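# Turn reversed plates around and reseat each in its nest

## Task

Three plates sit in nests, and some were loaded reversed. Rotate any reversed plate so that it ends in the same nest it began in, lying flat between that nest's locators, with its well A1 at the nest corner labelled A1. All three plates must satisfy this on their own, without the robot holding anything in place. When finished, open the grippers and move the arms away.

## Robot and tools

Robot: two arms, left_arm and right_arm, each with a parallel two-finger gripper. The fingers point along the gripper's +z axis and open and close along its y axis. There is one shared scene frame, with the origin on the table top between the arms, +z up, +x out over the table, and left_arm on the +y side. The names left and right refer to the arms, not to sides of an image. The base of left_arm is at (+0.005, +0.259, +0.273) m and the base of right_arm at (-0.005, -0.267, +0.273) m; both bases are tilted. The mounting plates and the metal frame behind the arms are fixed obstacles.

Layout: the raised nest RG sits between the arms and can be used to set a plate down and take a new grip. Going clockwise in front of the arms, seen from above, are nests N1, N2, N3 and RD. A fixed scanner beside RD is always on. On each labelled plate, well A1 is at the labelled short end, in the corner away from the labelled long side. To check a plate's orientation, lay it flat in RD with nothing blocking the scanner. The code shows an ID when the plate is the right way round and no_read when it is reversed.

execute_actions(actions): runs a list of actions in sequence. Each action may have "rows", "steps" and "until". Every call returns the state, the cameras cam_high (896x504), cam_left_wrist and cam_right_wrist (504x504 each), and device readings. An empty list only reports.

rows: up to 15 rows. Each row applies for one control step of 1/30 s. A row is one list of 14 numbers, each in [-1, 1], covering both arms even if only one moves. The order is left_arm dx, dy, dz, rx, ry, rz, opening, then right_arm dx, dy, dz, rx, ry, rz, opening. The first six numbers per arm are an offset, not a pose. They are measured in that gripper's own axes from the gripper's measured pose at the start of the action; for the first action of a call, that is the last reported pose. Each row is measured from that same starting pose, not from the row before it. Scale: 1.0 equals 0.6 m of translation or 180 degrees of rotation. rx, ry and rz together form a single rotation vector. The opening is absolute: +1 is fully open (0.094 m) and -1 is closed. Closing fully takes at least about 0.2 s.

steps: an integer from 1 to 450 giving the action's length in control steps. It must be at least the number of rows and defaults to 15. After the last row, each arm keeps heading for the target of its last row and each gripper keeps its last opening, so long moves need more steps. At each step the commanded pose is clipped to within 70 mm and 16 degrees of the measured pose. Motions often stop a cm or more short, usually too low, and repeated zero offsets can let an arm sag. Correct by sending the offset back to the wanted pose at the start of the next reply. If a move is cut short, send the remainder; do not wait for the arm to finish on its own. Moves of only a few mm may not register. For gentle moves, increase the offset gradually, e.g. 0.01 more per row, which is 6 mm per step.

until: ends the action at the first step where all conditions hold. It does not stop the arms. A condition looks like {"scanner": {"code": "c56"}} or uses [comparison, value] with =, !=, <, <=, > or >=; numbers always need a comparison. scanner has the fields code (one of the listed IDs or no_read) and reads (how many times code has changed from no_read to an ID). No device accepts commands. Any out-of-range value or unknown name causes the whole call to be rejected.

zoom_image(camera, region): region is [x0, y0, x1, y1] in image pixels, measured from the top-left corner, at most 504x504. read_manual(section="licences") returns licence texts. finished_scene(scene) ends scene 1 or 2 and cannot be undone; the goal must already hold and stay that way.

Results: the state line gives each gripper's end_effector_position in metres and its end_effector_quat_wxyz in the scene frame. That position is the point between the finger pads, about 1 cm behind the fingertips, and may be somewhat off at long reach. "Hand target" is where the controller is currently driving the arm. "pose unreachable" means a clearance check changed or blocked that arm's command, and the arm then stops after a short distance. If an arm is pushed far from its target, both arms drop their targets. grip_measured is the finger opening on the command scale; the last joint value gives it in metres, with up to about 1 mm of offset. To hold something, command about 0.03 below grip_measured; less than that gives a lighter grip. MOTOR HOT appears from 85 °C. At 100 °C an OVER-TEMPERATURE FAULT occurs and that arm goes limp and falls. Joint ranges in rad: waist ±2.880, shoulder 0 to 3.142, elbow 0 to 3.019, wrist pitch -1.693 to 1.571, wrist yaw ±1.571, wrist roll ±2.094. Camera intrinsics and extrinsics are given as calibration data (cam_high is roughly at (1.46, -0.04, 1.33)).

Avoid: dropping plates, knocking anything off the table (this ends the scene), the arms colliding or pressing against each other, slams, hard pushes, sudden jerky starts while holding a plate, and holding loads for long periods (heat). The robot keeps its last command while you think. Occasional disturbances may tug on a held part or push loose items.

Each tool is called after "Request:" by a JSON object that holds its "fn" and its "kwargs".

## Session

Request:
{"fn": "execute_actions", "kwargs": {"actions": []}}

Scene clock: 0.00 s.
left_arm: end_effector_position=(+0.0888, +0.7332, +0.3032) grip_measured=+1.000 end_effector_quat_wxyz=(+0.113, +0.759, -0.285, -0.574) | right_arm: end_effector_position=(+0.1809, -0.5259, +0.2110) grip_measured=+1.000 end_effector_quat_wxyz=(-0.043, -0.138, +0.989, +0.019)
Joint positions: left_arm=[ 1.03   1.325  1.104 -1.268 -0.961 -1.546  0.094] | right_arm=[-0.797  0.771  0.511 -0.762 -0.021 -1.224  0.094]
Joint velocities: left_arm=[ 0.005 -0.005 -0.022 -0.007  0.051 -0.11   0.   ] | right_arm=[ 0.005 -0.005 -0.017 -0.002 -0.066  0.037  0.   ]
Hand target (left_arm): +0.093, +0.739, +0.309; +0.103, +0.762, -0.281, -0.574
Hand target (right_arm): +0.186, -0.533, +0.215; -0.038, -0.138, +0.990, +0.011
scanner: code=no_read reads=0

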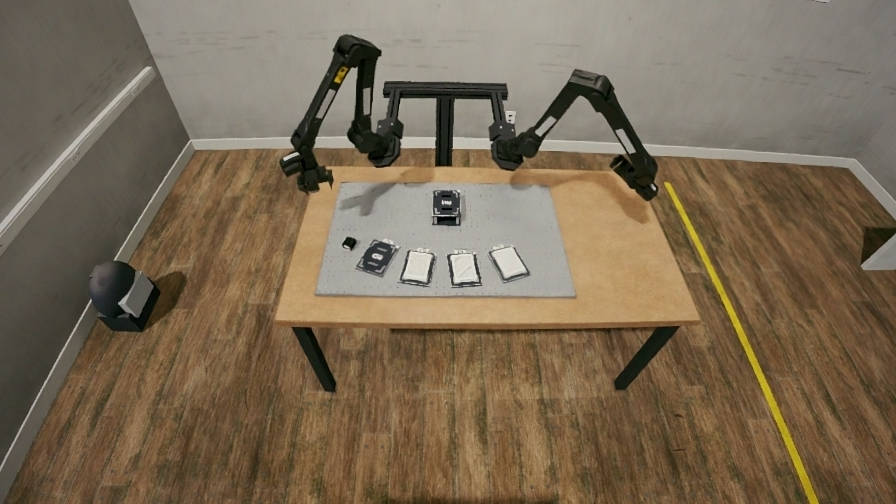

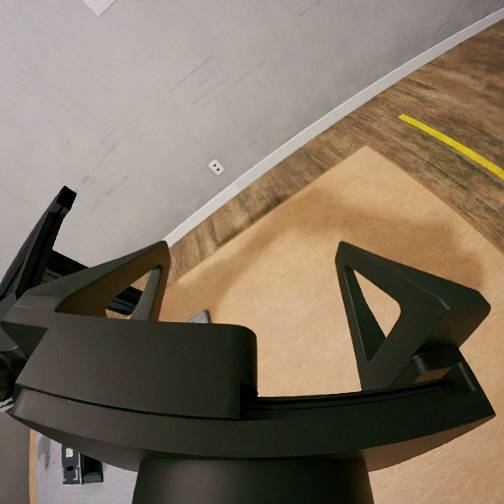

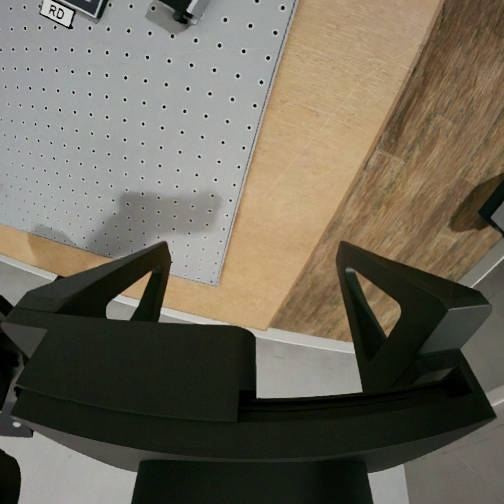

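Request:
{"fn": "zoom_image", "kwargs": {"camera": "cam_high", "region": [320, 180, 560, 300]}}

Region (320, 180, 560, 300) of cam_high's 896x504 image, scaled by 2.100, with more detail than that image has.

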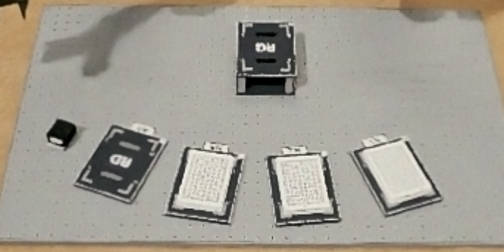

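Request:
{"fn": "execute_actions", "kwargs": {"actions": [{"rows":[[0,0,0,0,0,0,1,-0.408,0.714,-0.03,0,0,0,1]],"steps":75}]}}

Scene clock: 3.90 s.
left_arm: end_effector_position=(+0.0888, +0.7332, +0.3032) grip_measured=+1.000 end_effector_quat_wxyz=(+0.113, +0.759, -0.285, -0.574) | right_arm: end_effector_position=(+0.3087, -0.0382, +0.2348) grip_measured=+1.000 end_effector_quat_wxyz=(-0.048, -0.133, +0.989, +0.045)
Joint positions: left_arm=[ 1.03   1.325  1.104 -1.268 -0.961 -1.546  0.094] | right_arm=[ 0.977  1.697  0.875 -0.818  0.494  0.564  0.094]
Joint velocities: left_arm=[-0.005 -0.005 -0.012 -0.007 -0.066 -0.037  0.   ] | right_arm=[-0.024 -0.015 -0.022  0.002 -0.037 -0.037  0.   ]
Hand target (left_arm): +0.089, +0.733, +0.303; +0.113, +0.759, -0.285, -0.574
Hand target (right_arm): +0.311, -0.038, +0.239; -0.045, -0.128, +0.990, +0.044
Off the commanded pose (left_arm): 0.000 m, 0 deg.
Off the commanded pose (right_arm): 0.013 m, 3 deg.
scanner: code=no_read reads=0
camera_calibration (this result's frames):
cam_right_wrist: T_world_to_cam=[[0.25538, -0.958969, -0.123126, -0.0846461], [-0.715646, -0.27312, 0.64285, 0.0592371], [-0.650101, -0.0760571, -0.756031, 0.4975], [0, 0, 0, 1]] pos_world=[0.387435, -0.0271558, 0.327623]

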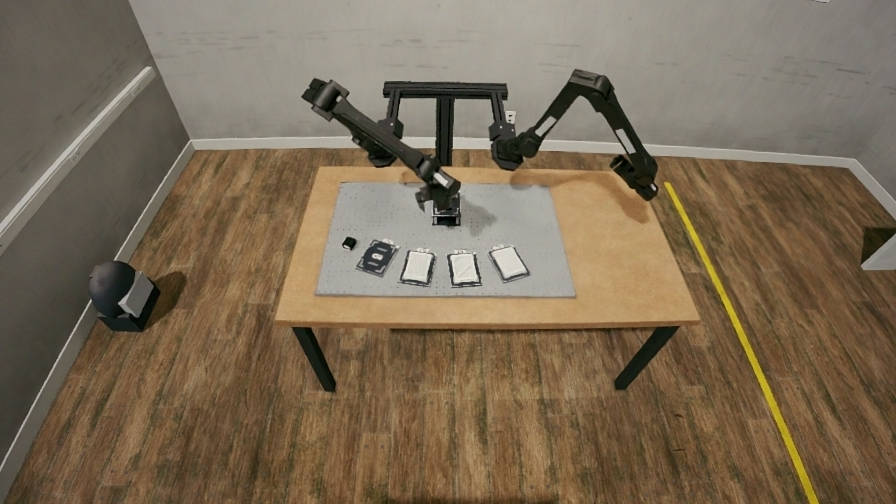

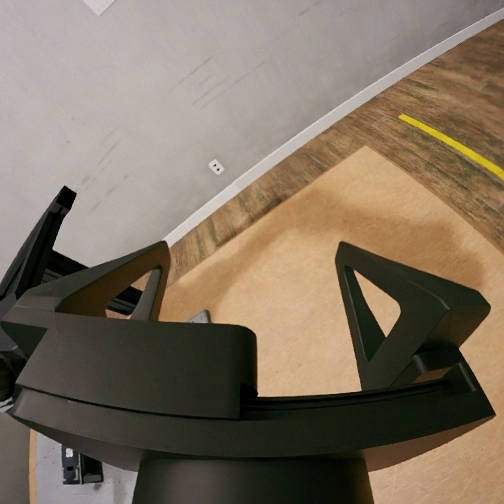

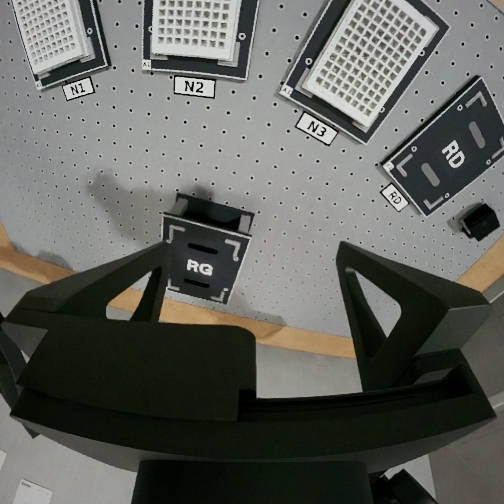

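Request:
{"fn": "execute_actions", "kwargs": {"actions": [{"rows":[[0,0,0,0,0,0,1,-0.02,0.15,0.17,0,-0.3,0,1]],"steps":60}]}}

Scene clock: 6.47 s.
left_arm: end_effector_position=(+0.0888, +0.7332, +0.3032) grip_measured=+1.000 end_effector_quat_wxyz=(+0.113, +0.759, -0.285, -0.574) | right_arm: end_effector_position=(+0.2836, +0.0628, +0.1438) grip_measured=+1.000 end_effector_quat_wxyz=(+0.407, -0.099, +0.902, +0.101)
Joint positions: left_arm=[ 1.03   1.325  1.104 -1.268 -0.961 -1.546  0.094] | right_arm=[ 1.13   2.39   0.593  1.224  0.852 -0.036  0.094]
Joint velocities: left_arm=[ 0.005  0.005  0.012 -0.002 -0.051  0.051  0.   ] | right_arm=[ 0.024  0.005 -0.002  0.002 -0.007 -0.037  0.   ]
Hand target (left_arm): +0.089, +0.733, +0.303; +0.113, +0.759, -0.285, -0.574
Hand target (right_arm): +0.284, +0.060, +0.139; +0.407, -0.101, +0.902, +0.097
Off the commanded pose (left_arm): 0.000 m, 0 deg.
Off the commanded pose (right_arm): 0.005 m, 0 deg.
scanner: code=no_read reads=0
camera_calibration (this result's frames):
cam_right_wrist: T_world_to_cam=[[0.274551, -0.954542, -0.116066, 0.00069802], [-0.940572, -0.241503, -0.238746, 0.315976], [0.199862, 0.174717, -0.964121, 0.193211], [0, 0, 0, 1]] pos_world=[0.258391, 0.0432184, 0.261798]

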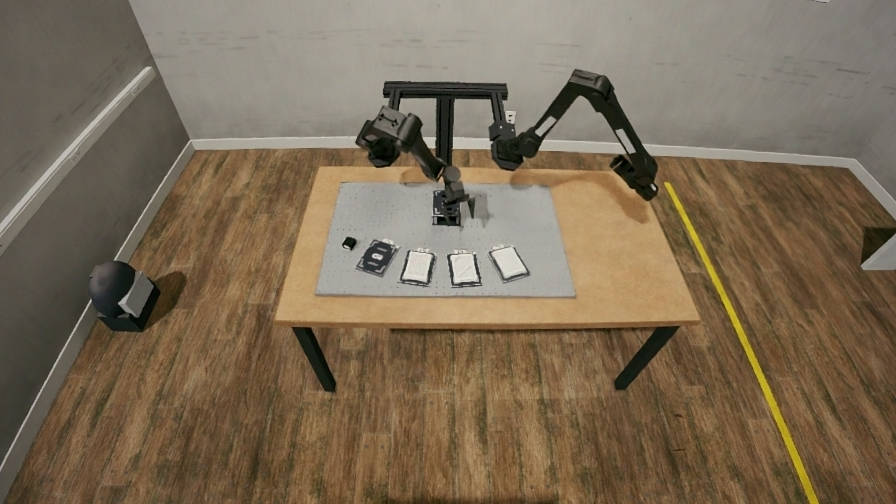

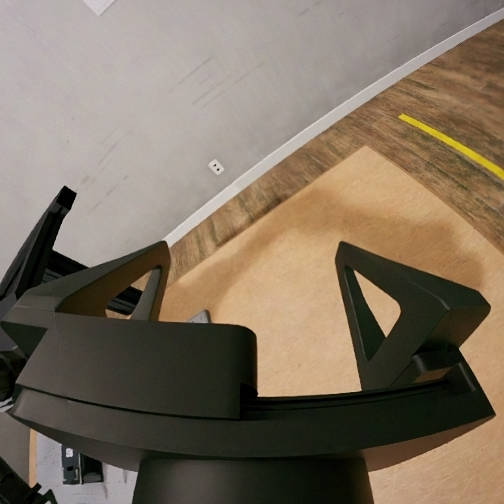

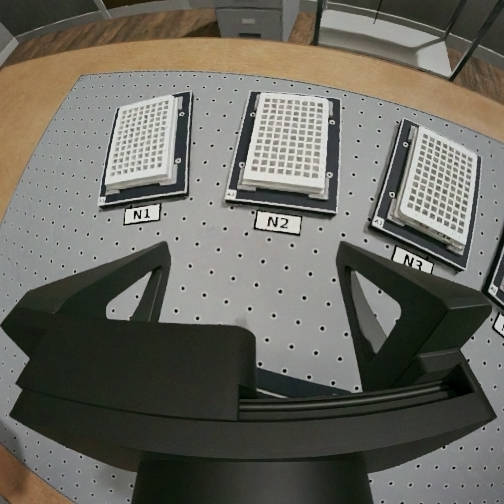

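Request:
{"fn": "zoom_image", "kwargs": {"camera": "cam_right_wrist", "region": [80, 80, 350, 240]}}

Request:
{"fn": "zoom_image", "kwargs": {"camera": "cam_right_wrist", "region": [350, 110, 504, 280]}}

Region (80, 80, 350, 240) of cam_right_wrist's 504x504 image, scaled by 1.867, with more detail than that image has; it fills the top 299 rows of this view, and the rest is white.

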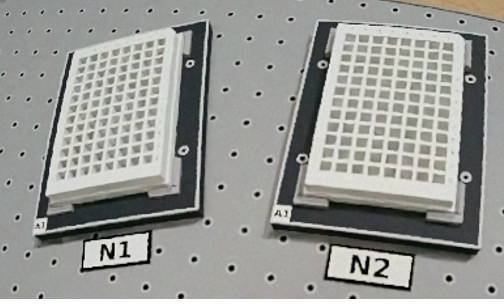

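Region (350, 110, 504, 280) of cam_right_wrist's 504x504 image, scaled by 2.965, with more detail than that image has; it fills the left 457 columns of this view, and the rest is white.

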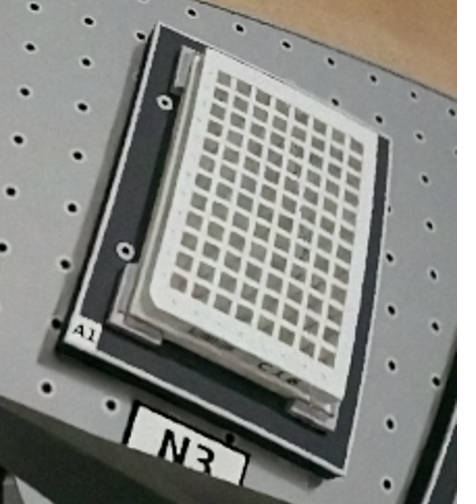

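Request:
{"fn": "zoom_image", "kwargs": {"camera": "cam_right_wrist", "region": [220, 85, 350, 220]}}

Request:
{"fn": "zoom_image", "kwargs": {"camera": "cam_right_wrist", "region": [90, 85, 210, 215]}}

Region (220, 85, 350, 220) of cam_right_wrist's 504x504 image, scaled by 3.733, with more detail than that image has; it fills the left 485 columns of this view, and the rest is white.

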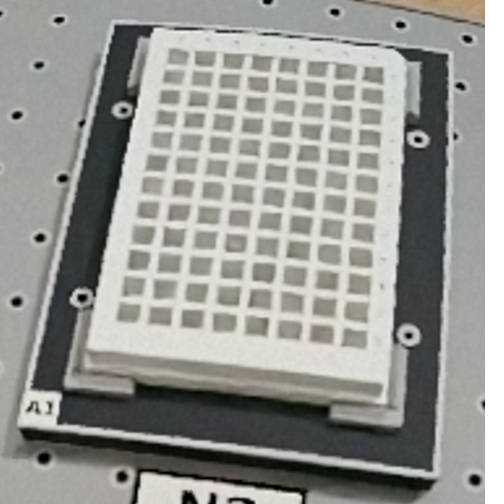

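Region (90, 85, 210, 215) of cam_right_wrist's 504x504 image, scaled by 3.877, with more detail than that image has; it fills the left 465 columns of this view, and the rest is white.

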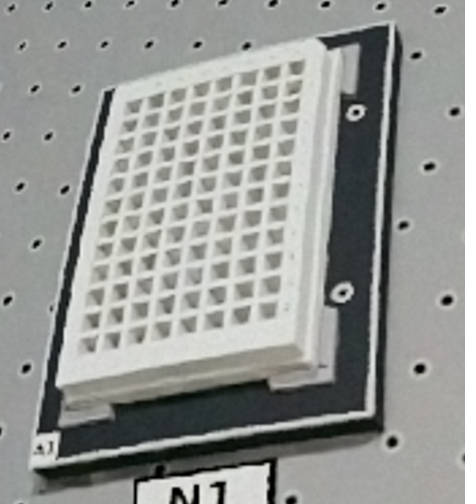

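Request:
{"fn": "execute_actions", "kwargs": {"actions": [{"rows":[[0.645,0.328,-0.591,0.47,-0.014,0.563,1,-0.202,-0.033,0.215,0.05,0.271,0.029,1]],"steps":90}]}}

Scene clock: 12.83 s.
left_arm: end_effector_position=(+0.4254, +0.3010, +0.1998) grip_measured=+1.000 end_effector_quat_wxyz=(-0.007, -0.164, +0.986, +0.004) | right_arm: end_effector_position=(+0.4550, +0.0867, +0.1481) grip_measured=+1.000 end_effector_quat_wxyz=(+0.001, -0.072, +0.997, +0.001)
Joint positions: left_arm=[-0.27   1.273  0.799 -0.708 -0.495 -0.364  0.094] | right_arm=[ 0.891  2.191  1.442 -0.808  0.626  0.57   0.094]
Joint velocities: left_arm=[ 0.015 -0.005 -0.002 -0.007 -0.007 -0.037  0.   ] | right_arm=[-0.005 -0.015 -0.012 -0.002 -0.037 -0.022  0.   ]
Hand target (left_arm): +0.432, +0.306, +0.205; +0.006, -0.171, +0.985, +0.001
Hand target (right_arm): +0.462, +0.085, +0.149; -0.000, -0.060, +0.998, +0.002
Off the commanded pose (left_arm): 0.005 m, 1 deg.
Off the commanded pose (right_arm): 0.006 m, 1 deg.
scanner: code=no_read reads=0
camera_calibration (this result's frames):
cam_left_wrist: T_world_to_cam=[[0.315742, -0.948759, -0.0127931, 0.154027], [-0.758381, -0.260442, 0.597518, 0.286551], [-0.570233, -0.17896, -0.801753, 0.582639], [0, 0, 0, 1]] pos_world=[0.500922, 0.325033, 0.297883]
cam_right_wrist: T_world_to_cam=[[0.142122, -0.989582, -0.0230089, 0.0264609], [-0.804122, -0.128979, 0.580304, 0.290845], [-0.577226, -0.063972, -0.814075, 0.510917], [0, 0, 0, 1]] pos_world=[0.525029, 0.0963826, 0.247755]

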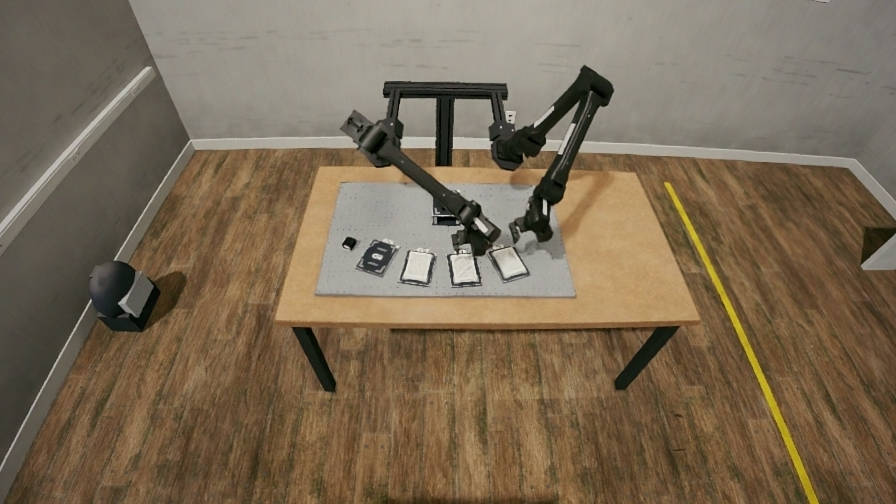

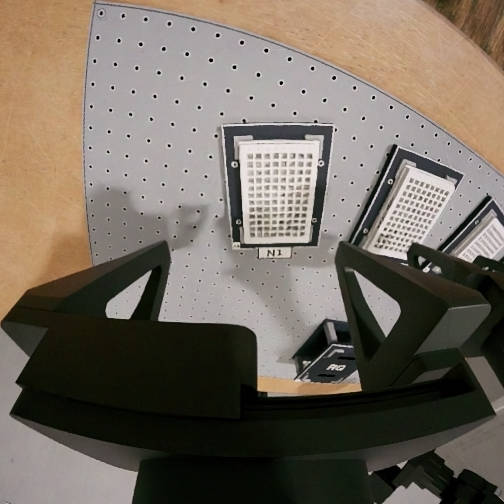

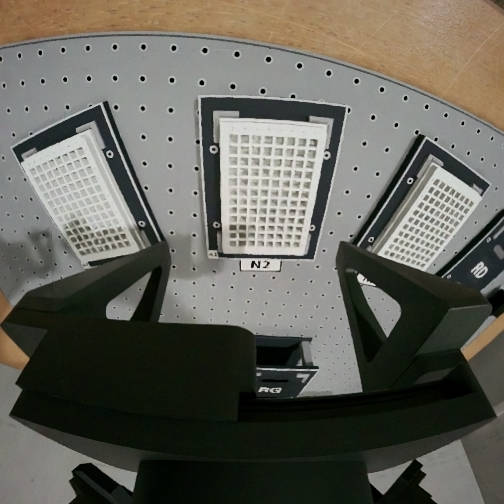

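Request:
{"fn": "execute_actions", "kwargs": {"actions": [{"rows":[[0.06,-0.047,0.23,0,0,-0.011,1,0.024,-0.022,0.148,0,0,0.012,1]],"steps":45}]}}

Scene clock: 15.00 s.
left_arm: end_effector_position=(+0.3868, +0.2563, +0.0574) grip_measured=+1.000 end_effector_quat_wxyz=(-0.024, -0.174, +0.984, +0.007) | right_arm: end_effector_position=(+0.4366, +0.0650, +0.0535) grip_measured=+1.000 end_effector_quat_wxyz=(-0.008, -0.050, +0.999, -0.005)
Joint positions: left_arm=[-0.198  1.663  0.712 -0.236 -0.467 -0.326  0.094] | right_arm=[ 0.784  2.292  1.367 -0.581  0.621  0.498  0.094]
Joint velocities: left_arm=[-0.015 -0.005  0.007 -0.017 -0.081 -0.095  0.   ] | right_arm=[ 0.005 -0.005 -0.002 -0.002 -0.022  0.037  0.   ]
Hand target (left_arm): +0.400, +0.261, +0.062; -0.008, -0.181, +0.983, +0.004
Hand target (right_arm): +0.443, +0.070, +0.059; +0.002, -0.053, +0.999, -0.000
Off the commanded pose (left_arm): 0.014 m, 2 deg.
Off the commanded pose (right_arm): 0.011 m, 1 deg.
scanner: code=no_read reads=0
camera_calibration (this result's frames):
cam_left_wrist: T_world_to_cam=[[0.334344, -0.942135, -0.0243886, 0.113764], [-0.731749, -0.275817, 0.623272, 0.32288], [-0.593934, -0.190541, -0.781625, 0.449539], [0, 0, 0, 1]] pos_world=[0.465227, 0.281893, 0.152903]
cam_right_wrist: T_world_to_cam=[[0.0977837, -0.995134, -0.0121067, 0.0245804], [-0.798977, -0.0857503, 0.595216, 0.322372], [-0.593358, -0.0485295, -0.803474, 0.427383], [0, 0, 0, 1]] pos_world=[0.508755, 0.072845, 0.151807]

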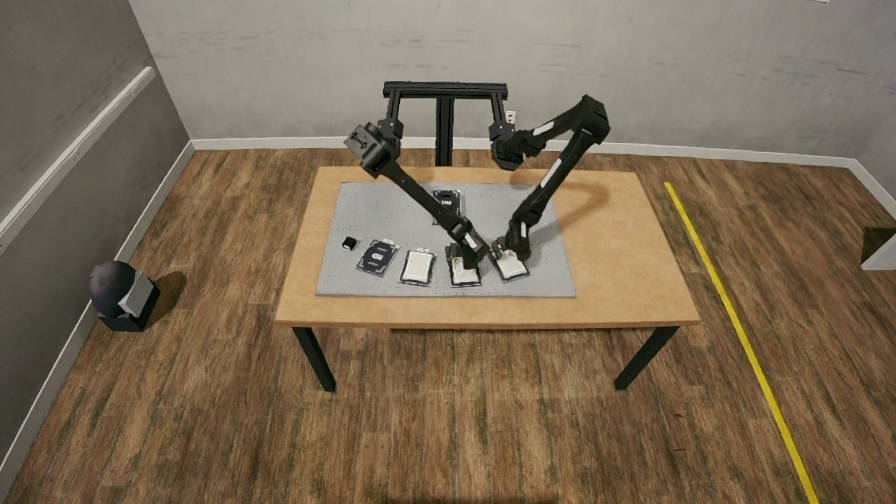

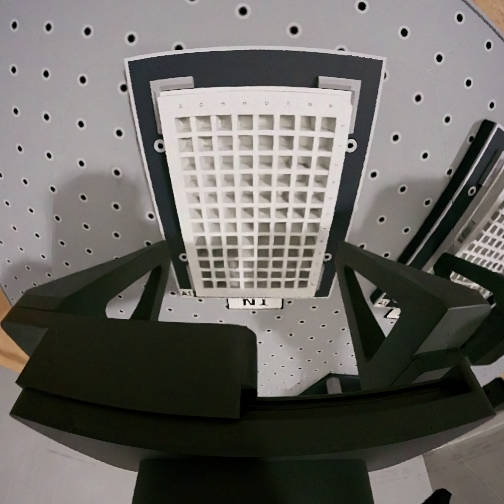

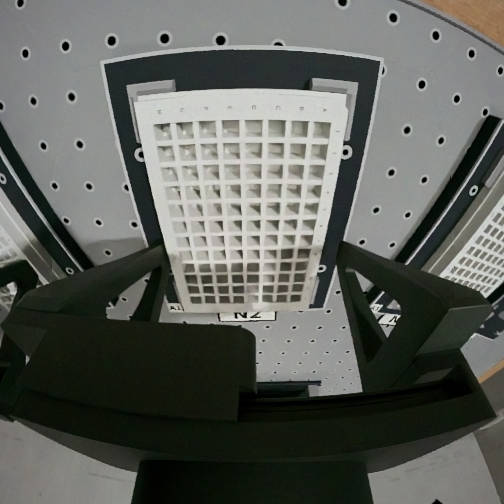

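Request:
{"fn": "execute_actions", "kwargs": {"actions": [{"rows":[[-0.03,-0.002,-0.01,0,-0.015,0,1,-0.02,0.009,-0.012,0,0,0,1]],"steps":30}]}}

Scene clock: 16.60 s.
left_arm: end_effector_position=(+0.3888, +0.2586, +0.0575) grip_measured=+1.000 end_effector_quat_wxyz=(-0.021, -0.170, +0.985, +0.012) | right_arm: end_effector_position=(+0.4417, +0.0653, +0.0569) grip_measured=+1.000 end_effector_quat_wxyz=(-0.012, -0.053, +0.999, -0.007)
Joint positions: left_arm=[-0.198  1.663  0.713 -0.231 -0.48  -0.315  0.094] | right_arm=[ 0.784  2.292  1.388 -0.612  0.621  0.498  0.094]
Joint velocities: left_arm=[-0.005 -0.005 -0.002  0.002  0.051 -0.066  0.   ] | right_arm=[ 0.005 -0.015  0.022 -0.012 -0.051 -0.007  0.   ]
Hand target (left_arm): +0.404, +0.261, +0.063; -0.001, -0.174, +0.985, +0.011
Hand target (right_arm): +0.448, +0.072, +0.061; -0.008, -0.050, +0.999, -0.005
Off the commanded pose (left_arm): 0.017 m, 2 deg.
Off the commanded pose (right_arm): 0.010 m, 1 deg.
scanner: code=no_read reads=0
camera_calibration (this result's frames):
cam_left_wrist: T_world_to_cam=[[0.325874, -0.944793, -0.0342317, 0.11979], [-0.737596, -0.276725, 0.615935, 0.327861], [-0.591404, -0.175468, -0.787053, 0.446621], [0, 0, 0, 1]] pos_world=[0.466926, 0.282272, 0.153674]
cam_right_wrist: T_world_to_cam=[[0.103893, -0.994556, -0.00807036, 0.0214808], [-0.794102, -0.0878337, 0.601404, 0.321953], [-0.598839, -0.0560732, -0.798904, 0.435833], [0, 0, 0, 1]] pos_world=[0.514425, 0.0740807, 0.154738]

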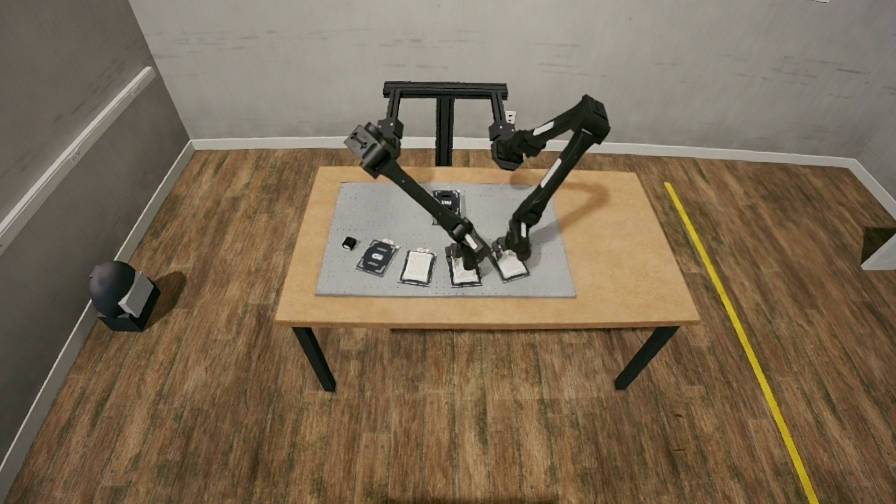

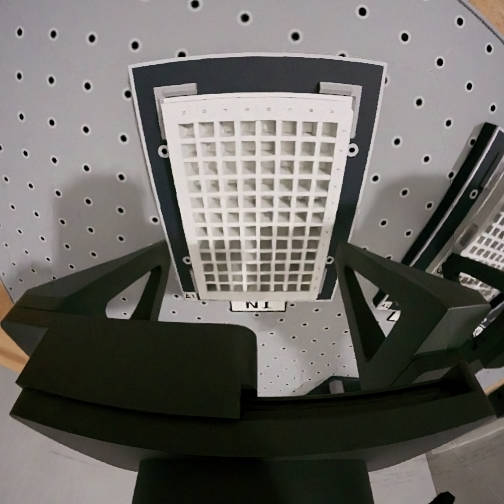

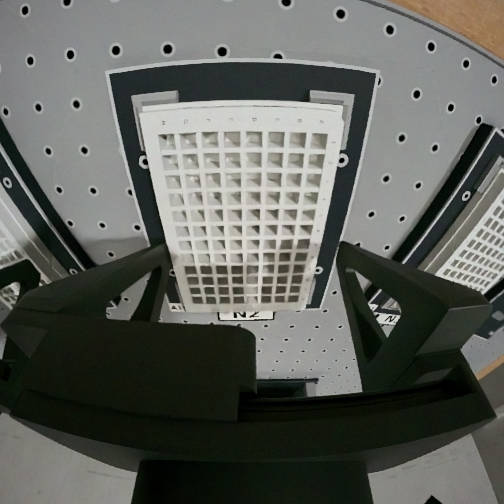

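Request:
{"fn": "execute_actions", "kwargs": {"actions": [{"rows":[[-0.05,-0.006,-0.01,0,-0.015,0,1,-0.02,0.02,-0.007,0,0,0,1]],"steps":30}]}}

Scene clock: 17.93 s.
left_arm: end_effector_position=(+0.4141, +0.2630, +0.0602) grip_measured=+1.000 end_effector_quat_wxyz=(-0.001, -0.171, +0.985, +0.015) | right_arm: end_effector_position=(+0.4505, +0.0695, +0.0589) grip_measured=+1.000 end_effector_quat_wxyz=(-0.014, -0.055, +0.998, -0.009)
Joint positions: left_arm=[-0.198  1.663  0.756 -0.231 -0.49  -0.299  0.094] | right_arm=[ 0.784  2.303  1.426 -0.646  0.621  0.498  0.094]
Joint velocities: left_arm=[-0.005 -0.005  0.012 -0.012 -0.081  0.037  0.   ] | right_arm=[-0.015 -0.024  0.007  0.012 -0.168  0.007  0.   ]
Hand target (left_arm): +0.418, +0.265, +0.063; +0.002, -0.169, +0.985, +0.016
Hand target (right_arm): +0.452, +0.078, +0.061; -0.012, -0.053, +0.998, -0.007
Off the commanded pose (left_arm): 0.005 m, 1 deg.
Off the commanded pose (right_arm): 0.009 m, 0 deg.
scanner: code=no_read reads=0
camera_calibration (this result's frames):
cam_left_wrist: T_world_to_cam=[[0.329891, -0.943425, -0.0334899, 0.113735], [-0.759068, -0.286183, 0.584735, 0.359296], [-0.561238, -0.167478, -0.810533, 0.451271], [0, 0, 0, 1]] pos_world=[0.48848, 0.285703, 0.159486]
cam_right_wrist: T_world_to_cam=[[0.107396, -0.994199, -0.0057851, 0.022949], [-0.791291, -0.0889973, 0.604929, 0.326738], [-0.601935, -0.0603892, -0.796259, 0.444491], [0, 0, 0, 1]] pos_world=[0.523634, 0.0787371, 0.156409]

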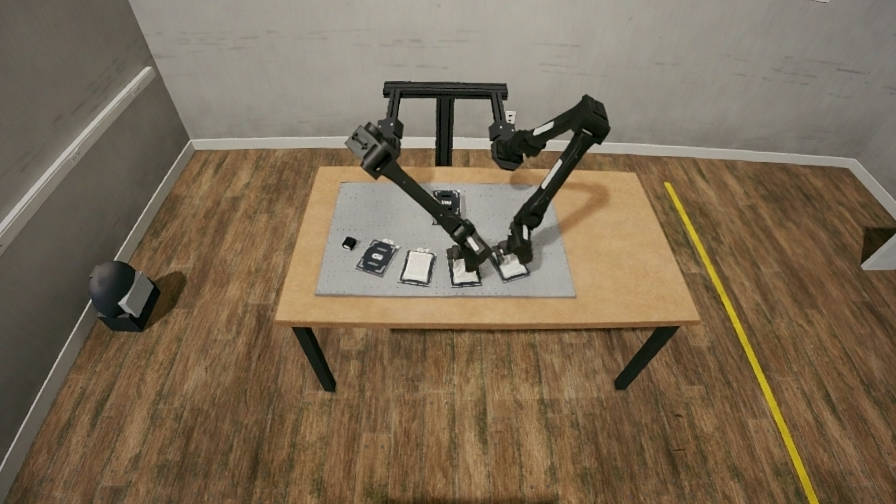

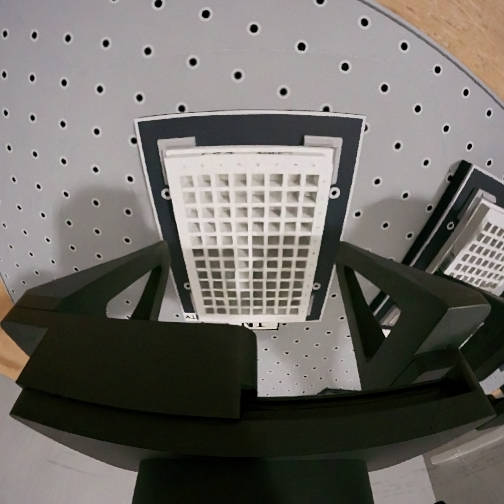

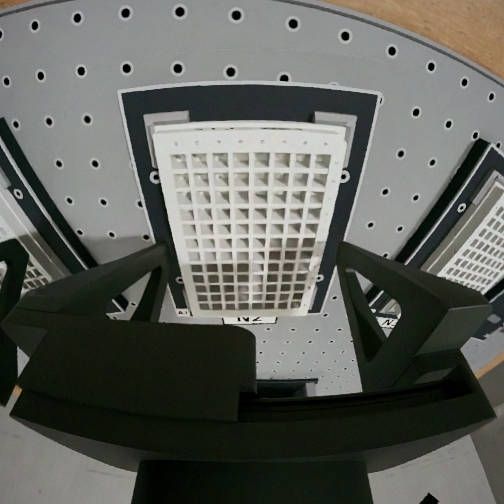

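Request:
{"fn": "execute_actions", "kwargs": {"actions": [{"rows":[[0,0.002,0.015,0,0,0,1,0,0.008,0.015,0,0,0,1],[0,0.002,0.035,0,0,0,1,0,0.008,0.035,0,0,0,1]],"steps":30}]}}

Scene clock: 19.30 s.
left_arm: end_effector_position=(+0.4069, +0.2614, +0.0409) grip_measured=+1.000 end_effector_quat_wxyz=(-0.009, -0.168, +0.986, +0.016) | right_arm: end_effector_position=(+0.4440, +0.0745, +0.0464) grip_measured=+1.000 end_effector_quat_wxyz=(-0.014, -0.056, +0.998, -0.009)
Joint positions: left_arm=[-0.179  1.717  0.758 -0.188 -0.482 -0.28   0.094] | right_arm=[ 0.782  2.331  1.428 -0.619  0.621  0.494  0.094]
Joint velocities: left_arm=[-0.005 -0.005 -0.002 -0.022  0.066 -0.037  0.   ] | right_arm=[-0.015 -0.005  0.012  0.002  0.022  0.007  0.   ]
Hand target (left_arm): +0.414, +0.265, +0.039; -0.001, -0.172, +0.985, +0.015
Hand target (right_arm): +0.449, +0.073, +0.038; -0.014, -0.054, +0.998, -0.009
Off the commanded pose (left_arm): 0.008 m, 1 deg.
Off the commanded pose (right_arm): 0.010 m, 0 deg.
scanner: code=no_read reads=0
camera_calibration (this result's frames):
cam_left_wrist: T_world_to_cam=[[0.322722, -0.94574, -0.0377773, 0.117688], [-0.751562, -0.280314, 0.597142, 0.359539], [-0.57533, -0.164319, -0.801246, 0.435857], [0, 0, 0, 1]] pos_world=[0.482997, 0.283706, 0.138979]
cam_right_wrist: T_world_to_cam=[[0.109937, -0.993919, -0.00621648, 0.0274206], [-0.790556, -0.0912302, 0.605556, 0.329431], [-0.602441, -0.0616582, -0.795779, 0.431127], [0, 0, 0, 1]] pos_world=[0.517148, 0.0838905, 0.143763]

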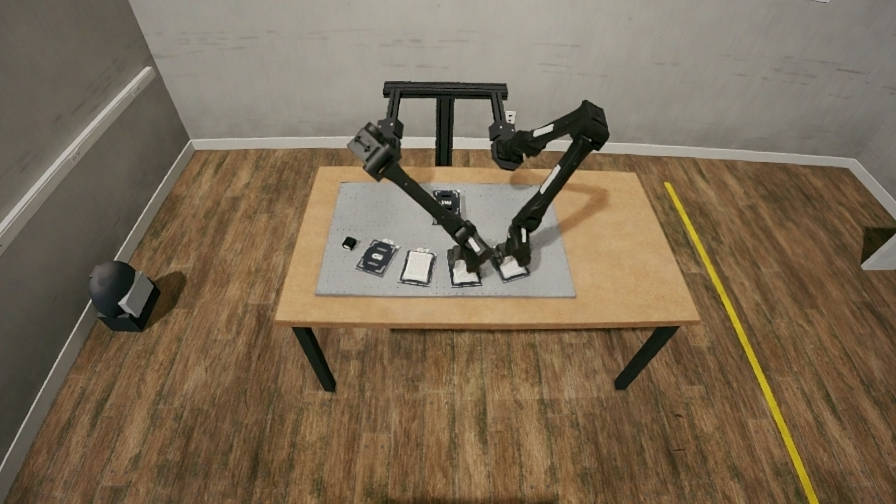

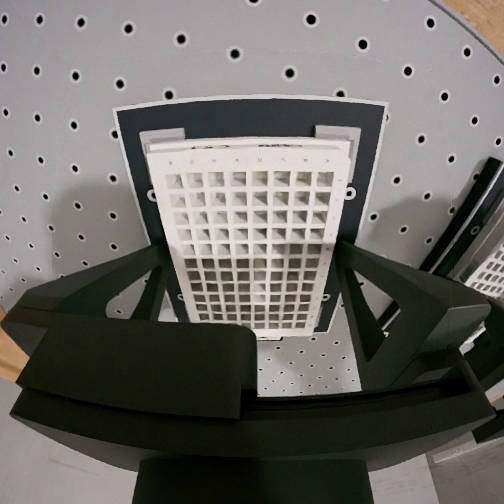

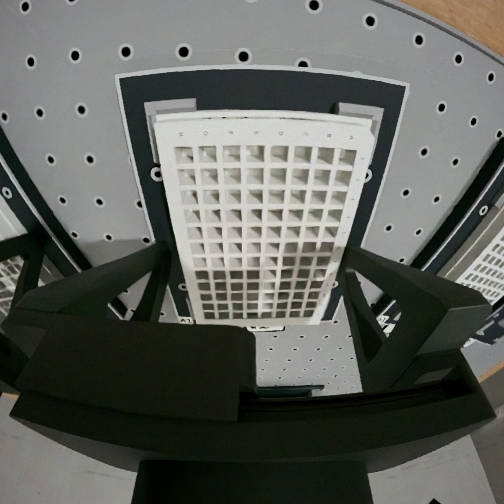

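Request:
{"fn": "execute_actions", "kwargs": {"actions": [{"rows":[[-0.005,0.006,0.015,0,0,0,1,-0.005,-0.012,0.015,0,0,0,1]],"steps":25},{"rows":[[0,0,0,0,0,0,0.85,0,0,0,0,0,0,0.85],[0,0,0,0,0,0,0.8,0,0,0,0,0,0,0.8],[0,0,0,0,0,0,0.75,0,0,0,0,0,0,0.75],[0,0,0,0,0,0,0.7,0,0,0,0,0,0,0.7]],"steps":20}]}}

Scene clock: 21.10 s.
left_arm: end_effector_position=(+0.4055, +0.2621, +0.0381) grip_measured=+0.771 end_effector_quat_wxyz=(-0.012, -0.166, +0.986, +0.013) | right_arm: end_effector_position=(+0.4444, +0.0711, +0.0468) grip_measured=+0.769 end_effector_quat_wxyz=(-0.013, -0.060, +0.998, -0.012)
Joint positions: left_arm=[-0.171  1.722  0.758 -0.183 -0.474 -0.27   0.083] | right_arm=[ 0.781  2.326  1.422 -0.619  0.629  0.485  0.083]
Joint velocities: left_arm=[-0.005 -0.005  0.002 -0.007 -0.037 -0.037  0.001] | right_arm=[ 0.024 -0.015  0.007  0.007  0.007  0.007  0.001]
Hand target (left_arm): +0.406, +0.262, +0.038; -0.011, -0.166, +0.986, +0.014
Hand target (right_arm): +0.444, +0.075, +0.046; -0.013, -0.059, +0.998, -0.008
Off the commanded pose (left_arm): 0.000 m, 0 deg.
Off the commanded pose (right_arm): 0.004 m, 1 deg.
scanner: code=no_read reads=0
camera_calibration (this result's frames):
cam_left_wrist: T_world_to_cam=[[0.318297, -0.947413, -0.0330988, 0.120742], [-0.750733, -0.273232, 0.601452, 0.3581], [-0.578867, -0.166592, -0.798223, 0.43486], [0, 0, 0, 1]] pos_world=[0.482131, 0.284681, 0.135732]
cam_right_wrist: T_world_to_cam=[[0.117835, -0.993032, 0.00152234, 0.0200807], [-0.791645, -0.093012, 0.60386, 0.329879], [-0.59951, -0.0723607, -0.797089, 0.431092], [0, 0, 0, 1]] pos_world=[0.517225, 0.0818176, 0.144388]

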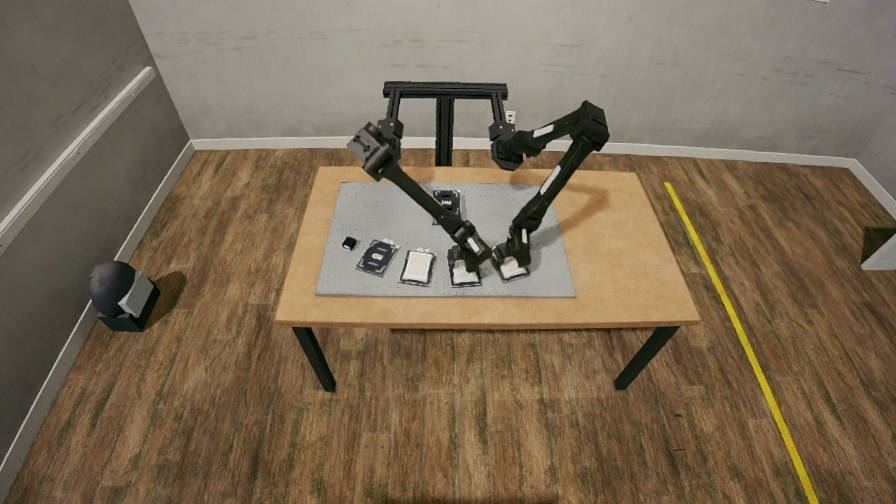

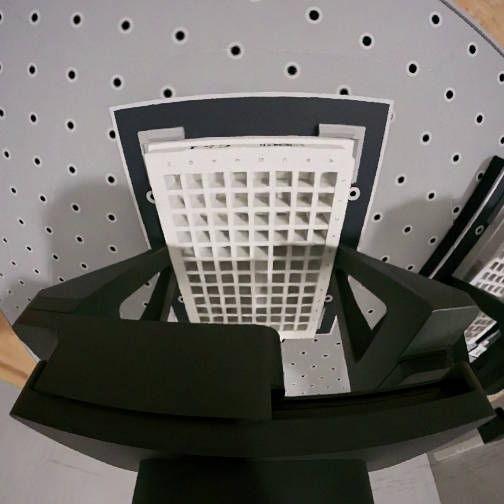

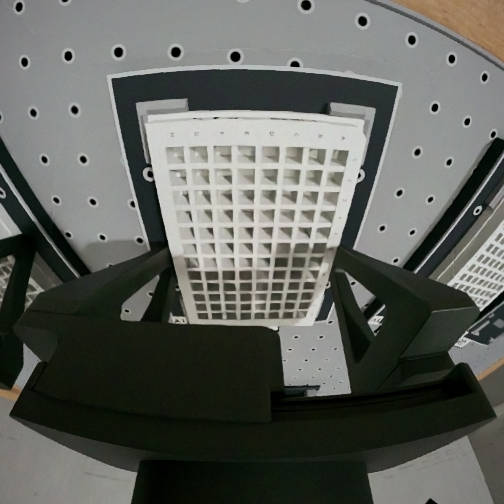

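Request:
{"fn": "execute_actions", "kwargs": {"actions": [{"rows":[[0,0,-0.01,0,0,0,0.73,0,0,-0.01,0,0,0,0.73],[0,0,-0.02,0,0,0,0.73,0,0,-0.02,0,0,0,0.73],[0,0,-0.03,0,0,0,0.73,0,0,-0.03,0,0,0,0.73],[0,0,-0.04,0,0,0,0.73,0,0,-0.04,0,0,0,0.73],[0,0,-0.05,0,0,0,0.73,0,0,-0.05,0,0,0,0.73],[0,0,-0.06,0,0,0,0.73,0,0,-0.06,0,0,0,0.73],[0,0,-0.07,0,0,0,0.73,0,0,-0.07,0,0,0,0.73],[0,0,-0.08,0,0,0,0.73,0,0,-0.08,0,0,0,0.73],[0,0,-0.09,0,0,0,0.73,0,0,-0.09,0,0,0,0.73],[0,0,-0.10,0,0,0,0.73,0,0,-0.10,0,0,0,0.73]],"steps":30},
{"rows":[[0.015,0.007,0,0,0,0,0.73,0.02,-0.03,0,0,0,0,0.73],[0.03,0.014,0,0,0,0,0.73,0.04,-0.06,0,0,0,0,0.73],[0.045,0.021,0,0,0,0,0.73,0.06,-0.09,0,0,0,0,0.73],[0.06,0.028,0,0,0,0,0.73,0.08,-0.12,0,0,0,0,0.73],[0.075,0.035,0,0,0,0,0.73,0.11,-0.15,0,0,0,0,0.73],[0.09,0.042,0,0,0,0,0.73,0.14,-0.18,0,0,0,0,0.73],[0.105,0.049,0,0,0,0,0.73,0.17,-0.21,0,0,0,0,0.73],[0.12,0.056,0,0,0,0,0.73,0.2,-0.24,0,0,0,0,0.73],[0.135,0.063,0,0,0,0,0.73,0.22,-0.27,0,0,0,0,0.73],[0.15,0.07,0,0,0,0,0.73,0.24,-0.30,0,0,0,0,0.73],[0.165,0.077,0,0,0,0,0.73,0.26,-0.33,0,0,0,0,0.73],[0.18,0.084,0,0,0,0,0.73,0.28,-0.36,0,0,0,0,0.73],[0.195,0.091,0,0,0,0,0.73,0.30,-0.39,0,0,0,0,0.73],[0.21,0.098,0,0,0,0,0.73,0.33,-0.42,0,0,0,0,0.73],[0.22,0.105,0,0,0,0,0.73,0.35,-0.45,0,0,0,0,0.73]],"steps":45},
{"rows":[[0,0,0,0,0,-0.04,0.73,0,0,0,0,0,0.04,0.73],[0,0,0,0,0,-0.08,0.73,0,0,0,0,0,0.08,0.73],[0,0,0,0,0,-0.12,0.73,0,0,0,0,0,0.12,0.73],[0,0,0,0,0,-0.16,0.73,0,0,0,0,0,0.16,0.73],[0,0,0,0,0,-0.2,0.73,0,0,0,0,0,0.2,0.73],[0,0,0,0,0,-0.24,0.73,0,0,0,0,0,0.24,0.73],[0,0,0,0,0,-0.28,0.73,0,0,0,0,0,0.28,0.73],[0,0,0,0,0,-0.32,0.73,0,0,0,0,0,0.32,0.73],[0,0,0,0,0,-0.36,0.73,0,0,0,0,0,0.36,0.73],[0,0,0,0,0,-0.40,0.73,0,0,0,0,0,0.40,0.73],[0,0,0,0,0,-0.40,0.73,0,0,0,0,0,0.44,0.73]],"steps":30}]}}

Scene clock: 26.17 s.
left_arm: end_effector_position=(+0.2471, +0.2796, +0.0927) grip_measured=+0.771 end_effector_quat_wxyz=(-0.016, -0.686, +0.727, +0.029) | right_arm: end_effector_position=(+0.2690, -0.2285, +0.1184) grip_measured=+0.769 end_effector_quat_wxyz=(-0.002, +0.531, +0.847, -0.017)
Joint positions: left_arm=[-0.159  1.432  0.315 -0.065 -0.469 -1.455  0.083] | right_arm=[ 0.454  1.499  0.415 -0.21   0.578  1.331  0.083]
Joint velocities: left_arm=[-0.005  0.005 -0.002 -0.002 -0.095 -0.491  0.   ] | right_arm=[-0.005 -0.015  0.002 -0.007  0.081  0.828 -0.   ]
Hand target (left_arm): +0.251, +0.277, +0.094; +0.012, +0.708, -0.705, -0.026
Hand target (right_arm): +0.270, -0.228, +0.119; +0.002, +0.587, +0.809, -0.019
Off the commanded pose (left_arm): 0.005 m, 4 deg.
Off the commanded pose (right_arm): 0.001 m, 8 deg.
scanner: code=no_read reads=0
camera_calibration (this result's frames):
cam_left_wrist: T_world_to_cam=[[0.995488, -0.0665332, -0.0676547, -0.220858], [-0.0158565, -0.819608, 0.572705, 0.184868], [-0.0935543, -0.569048, -0.816965, 0.383987], [0, 0, 0, 1]] pos_world=[0.258717, 0.355332, 0.192887]
cam_right_wrist: T_world_to_cam=[[-0.900909, -0.433919, 0.00872859, 0.144069], [-0.352397, 0.743095, 0.568881, 0.196969], [-0.253335, 0.509434, -0.822374, 0.404053], [0, 0, 0, 1]] pos_world=[0.301565, -0.289691, 0.218973]

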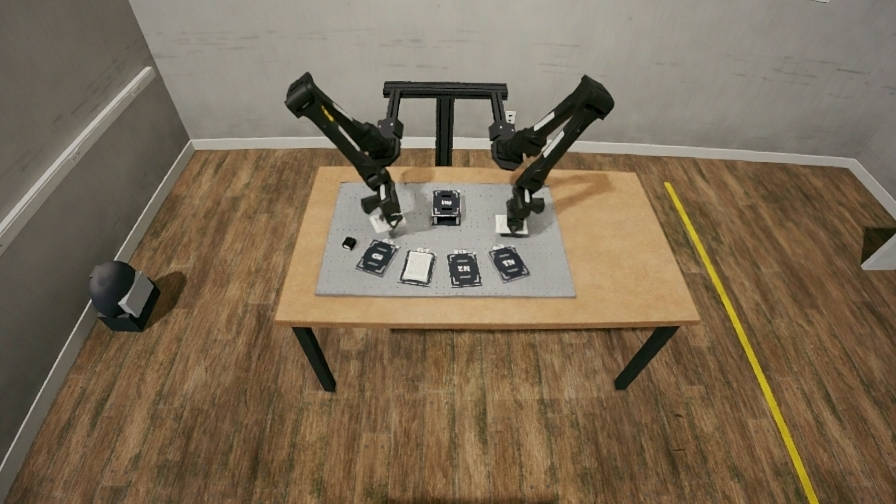

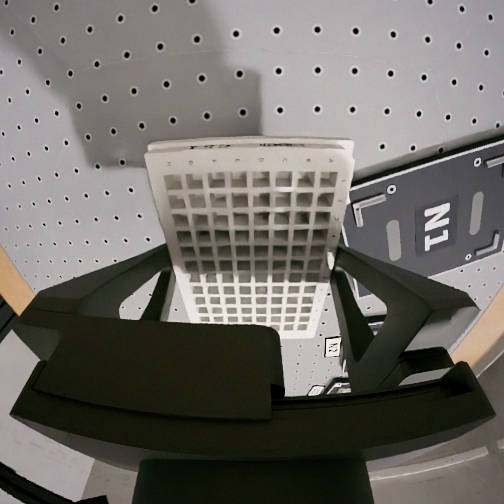

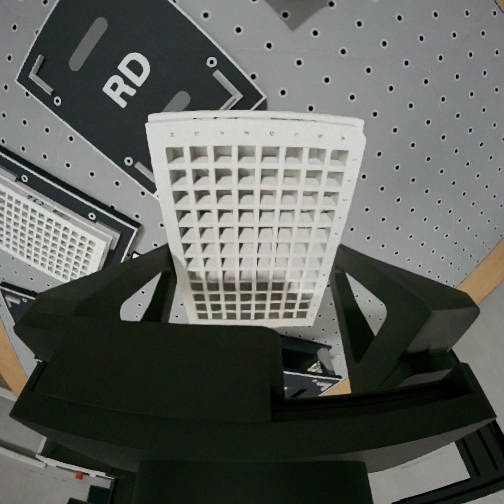

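Request:
{"fn": "execute_actions", "kwargs": {"actions": [{"rows":[[0,0.015,0.01,0.02,0,-0.02,0.73,0,-0.02,0.015,-0.01,0,0.05,0.73],[0,0.03,0.02,0.02,0,-0.02,0.73,0,-0.04,0.03,-0.01,0,0.07,0.73],[0,0.045,0.035,0.02,0,-0.02,0.73,0,-0.06,0.045,-0.01,0,0.09,0.73],[0,0.06,0.05,0.02,0,-0.02,0.73,0,-0.08,0.06,-0.01,0,0.09,0.73],[0,0.07,0.065,0.02,0,-0.02,0.73,0,-0.10,0.08,-0.01,0,0.09,0.73],[0,0.07,0.07,0.02,0,-0.02,0.73,0,-0.12,0.095,-0.01,0,0.09,0.73]],"steps":40}]}}

Scene clock: 28.33 s.
left_arm: end_effector_position=(+0.2026, +0.2799, +0.0512) grip_measured=+0.771 end_effector_quat_wxyz=(+0.001, -0.707, +0.707, +0.010) | right_arm: end_effector_position=(+0.1998, -0.2627, +0.0620) grip_measured=+0.769 end_effector_quat_wxyz=(+0.010, +0.646, +0.763, -0.010)
Joint positions: left_arm=[-0.045  1.717  0.204  0.436 -0.409 -1.378  0.083] | right_arm=[0.225 1.733 0.22  0.375 0.499 1.351 0.083]
Joint velocities: left_arm=[-0.005  0.015  0.027  0.002 -0.007  0.066 -0.   ] | right_arm=[ 0.015  0.015 -0.007 -0.002  0.051  0.022  0.   ]
Hand target (left_arm): +0.203, +0.282, +0.052; -0.006, +0.709, -0.706, -0.007
Hand target (right_arm): +0.203, -0.263, +0.062; +0.013, +0.644, +0.765, -0.005
Off the commanded pose (left_arm): 0.004 m, 1 deg.
Off the commanded pose (right_arm): 0.004 m, 1 deg.
scanner: code=no_read reads=0
camera_calibration (this result's frames):
cam_left_wrist: T_world_to_cam=[[0.999858, -0.00692857, -0.0153336, -0.199633], [0.00313608, -0.818584, 0.574378, 0.203989], [-0.0165314, -0.574344, -0.818447, 0.332025], [0, 0, 0, 1]] pos_world=[0.204453, 0.356296, 0.151517]
cam_right_wrist: T_world_to_cam=[[-0.98616, -0.164643, -0.0195017, 0.156902], [-0.147281, 0.815953, 0.559043, 0.208816], [-0.0761299, 0.554178, -0.828909, 0.334359], [0, 0, 0, 1]] pos_world=[0.21094, -0.329846, 0.163476]

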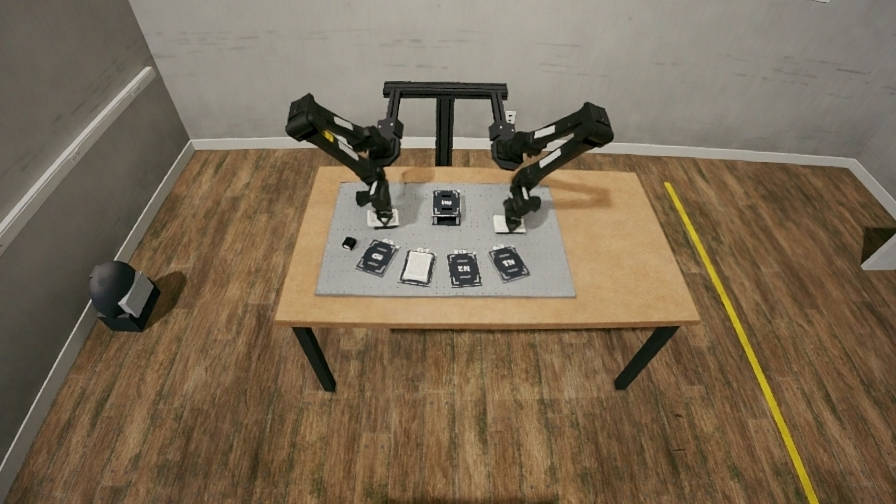

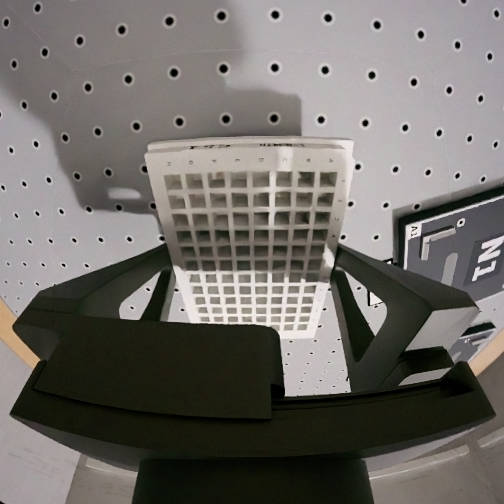

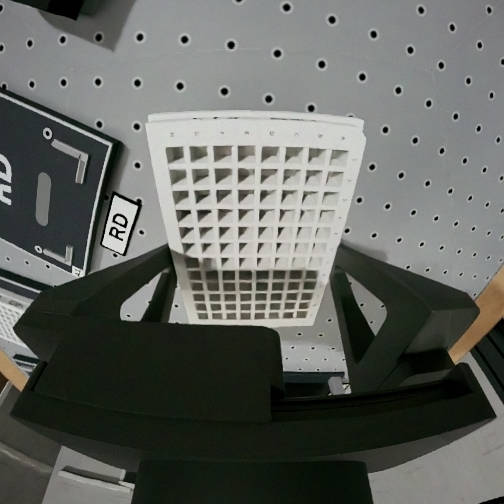

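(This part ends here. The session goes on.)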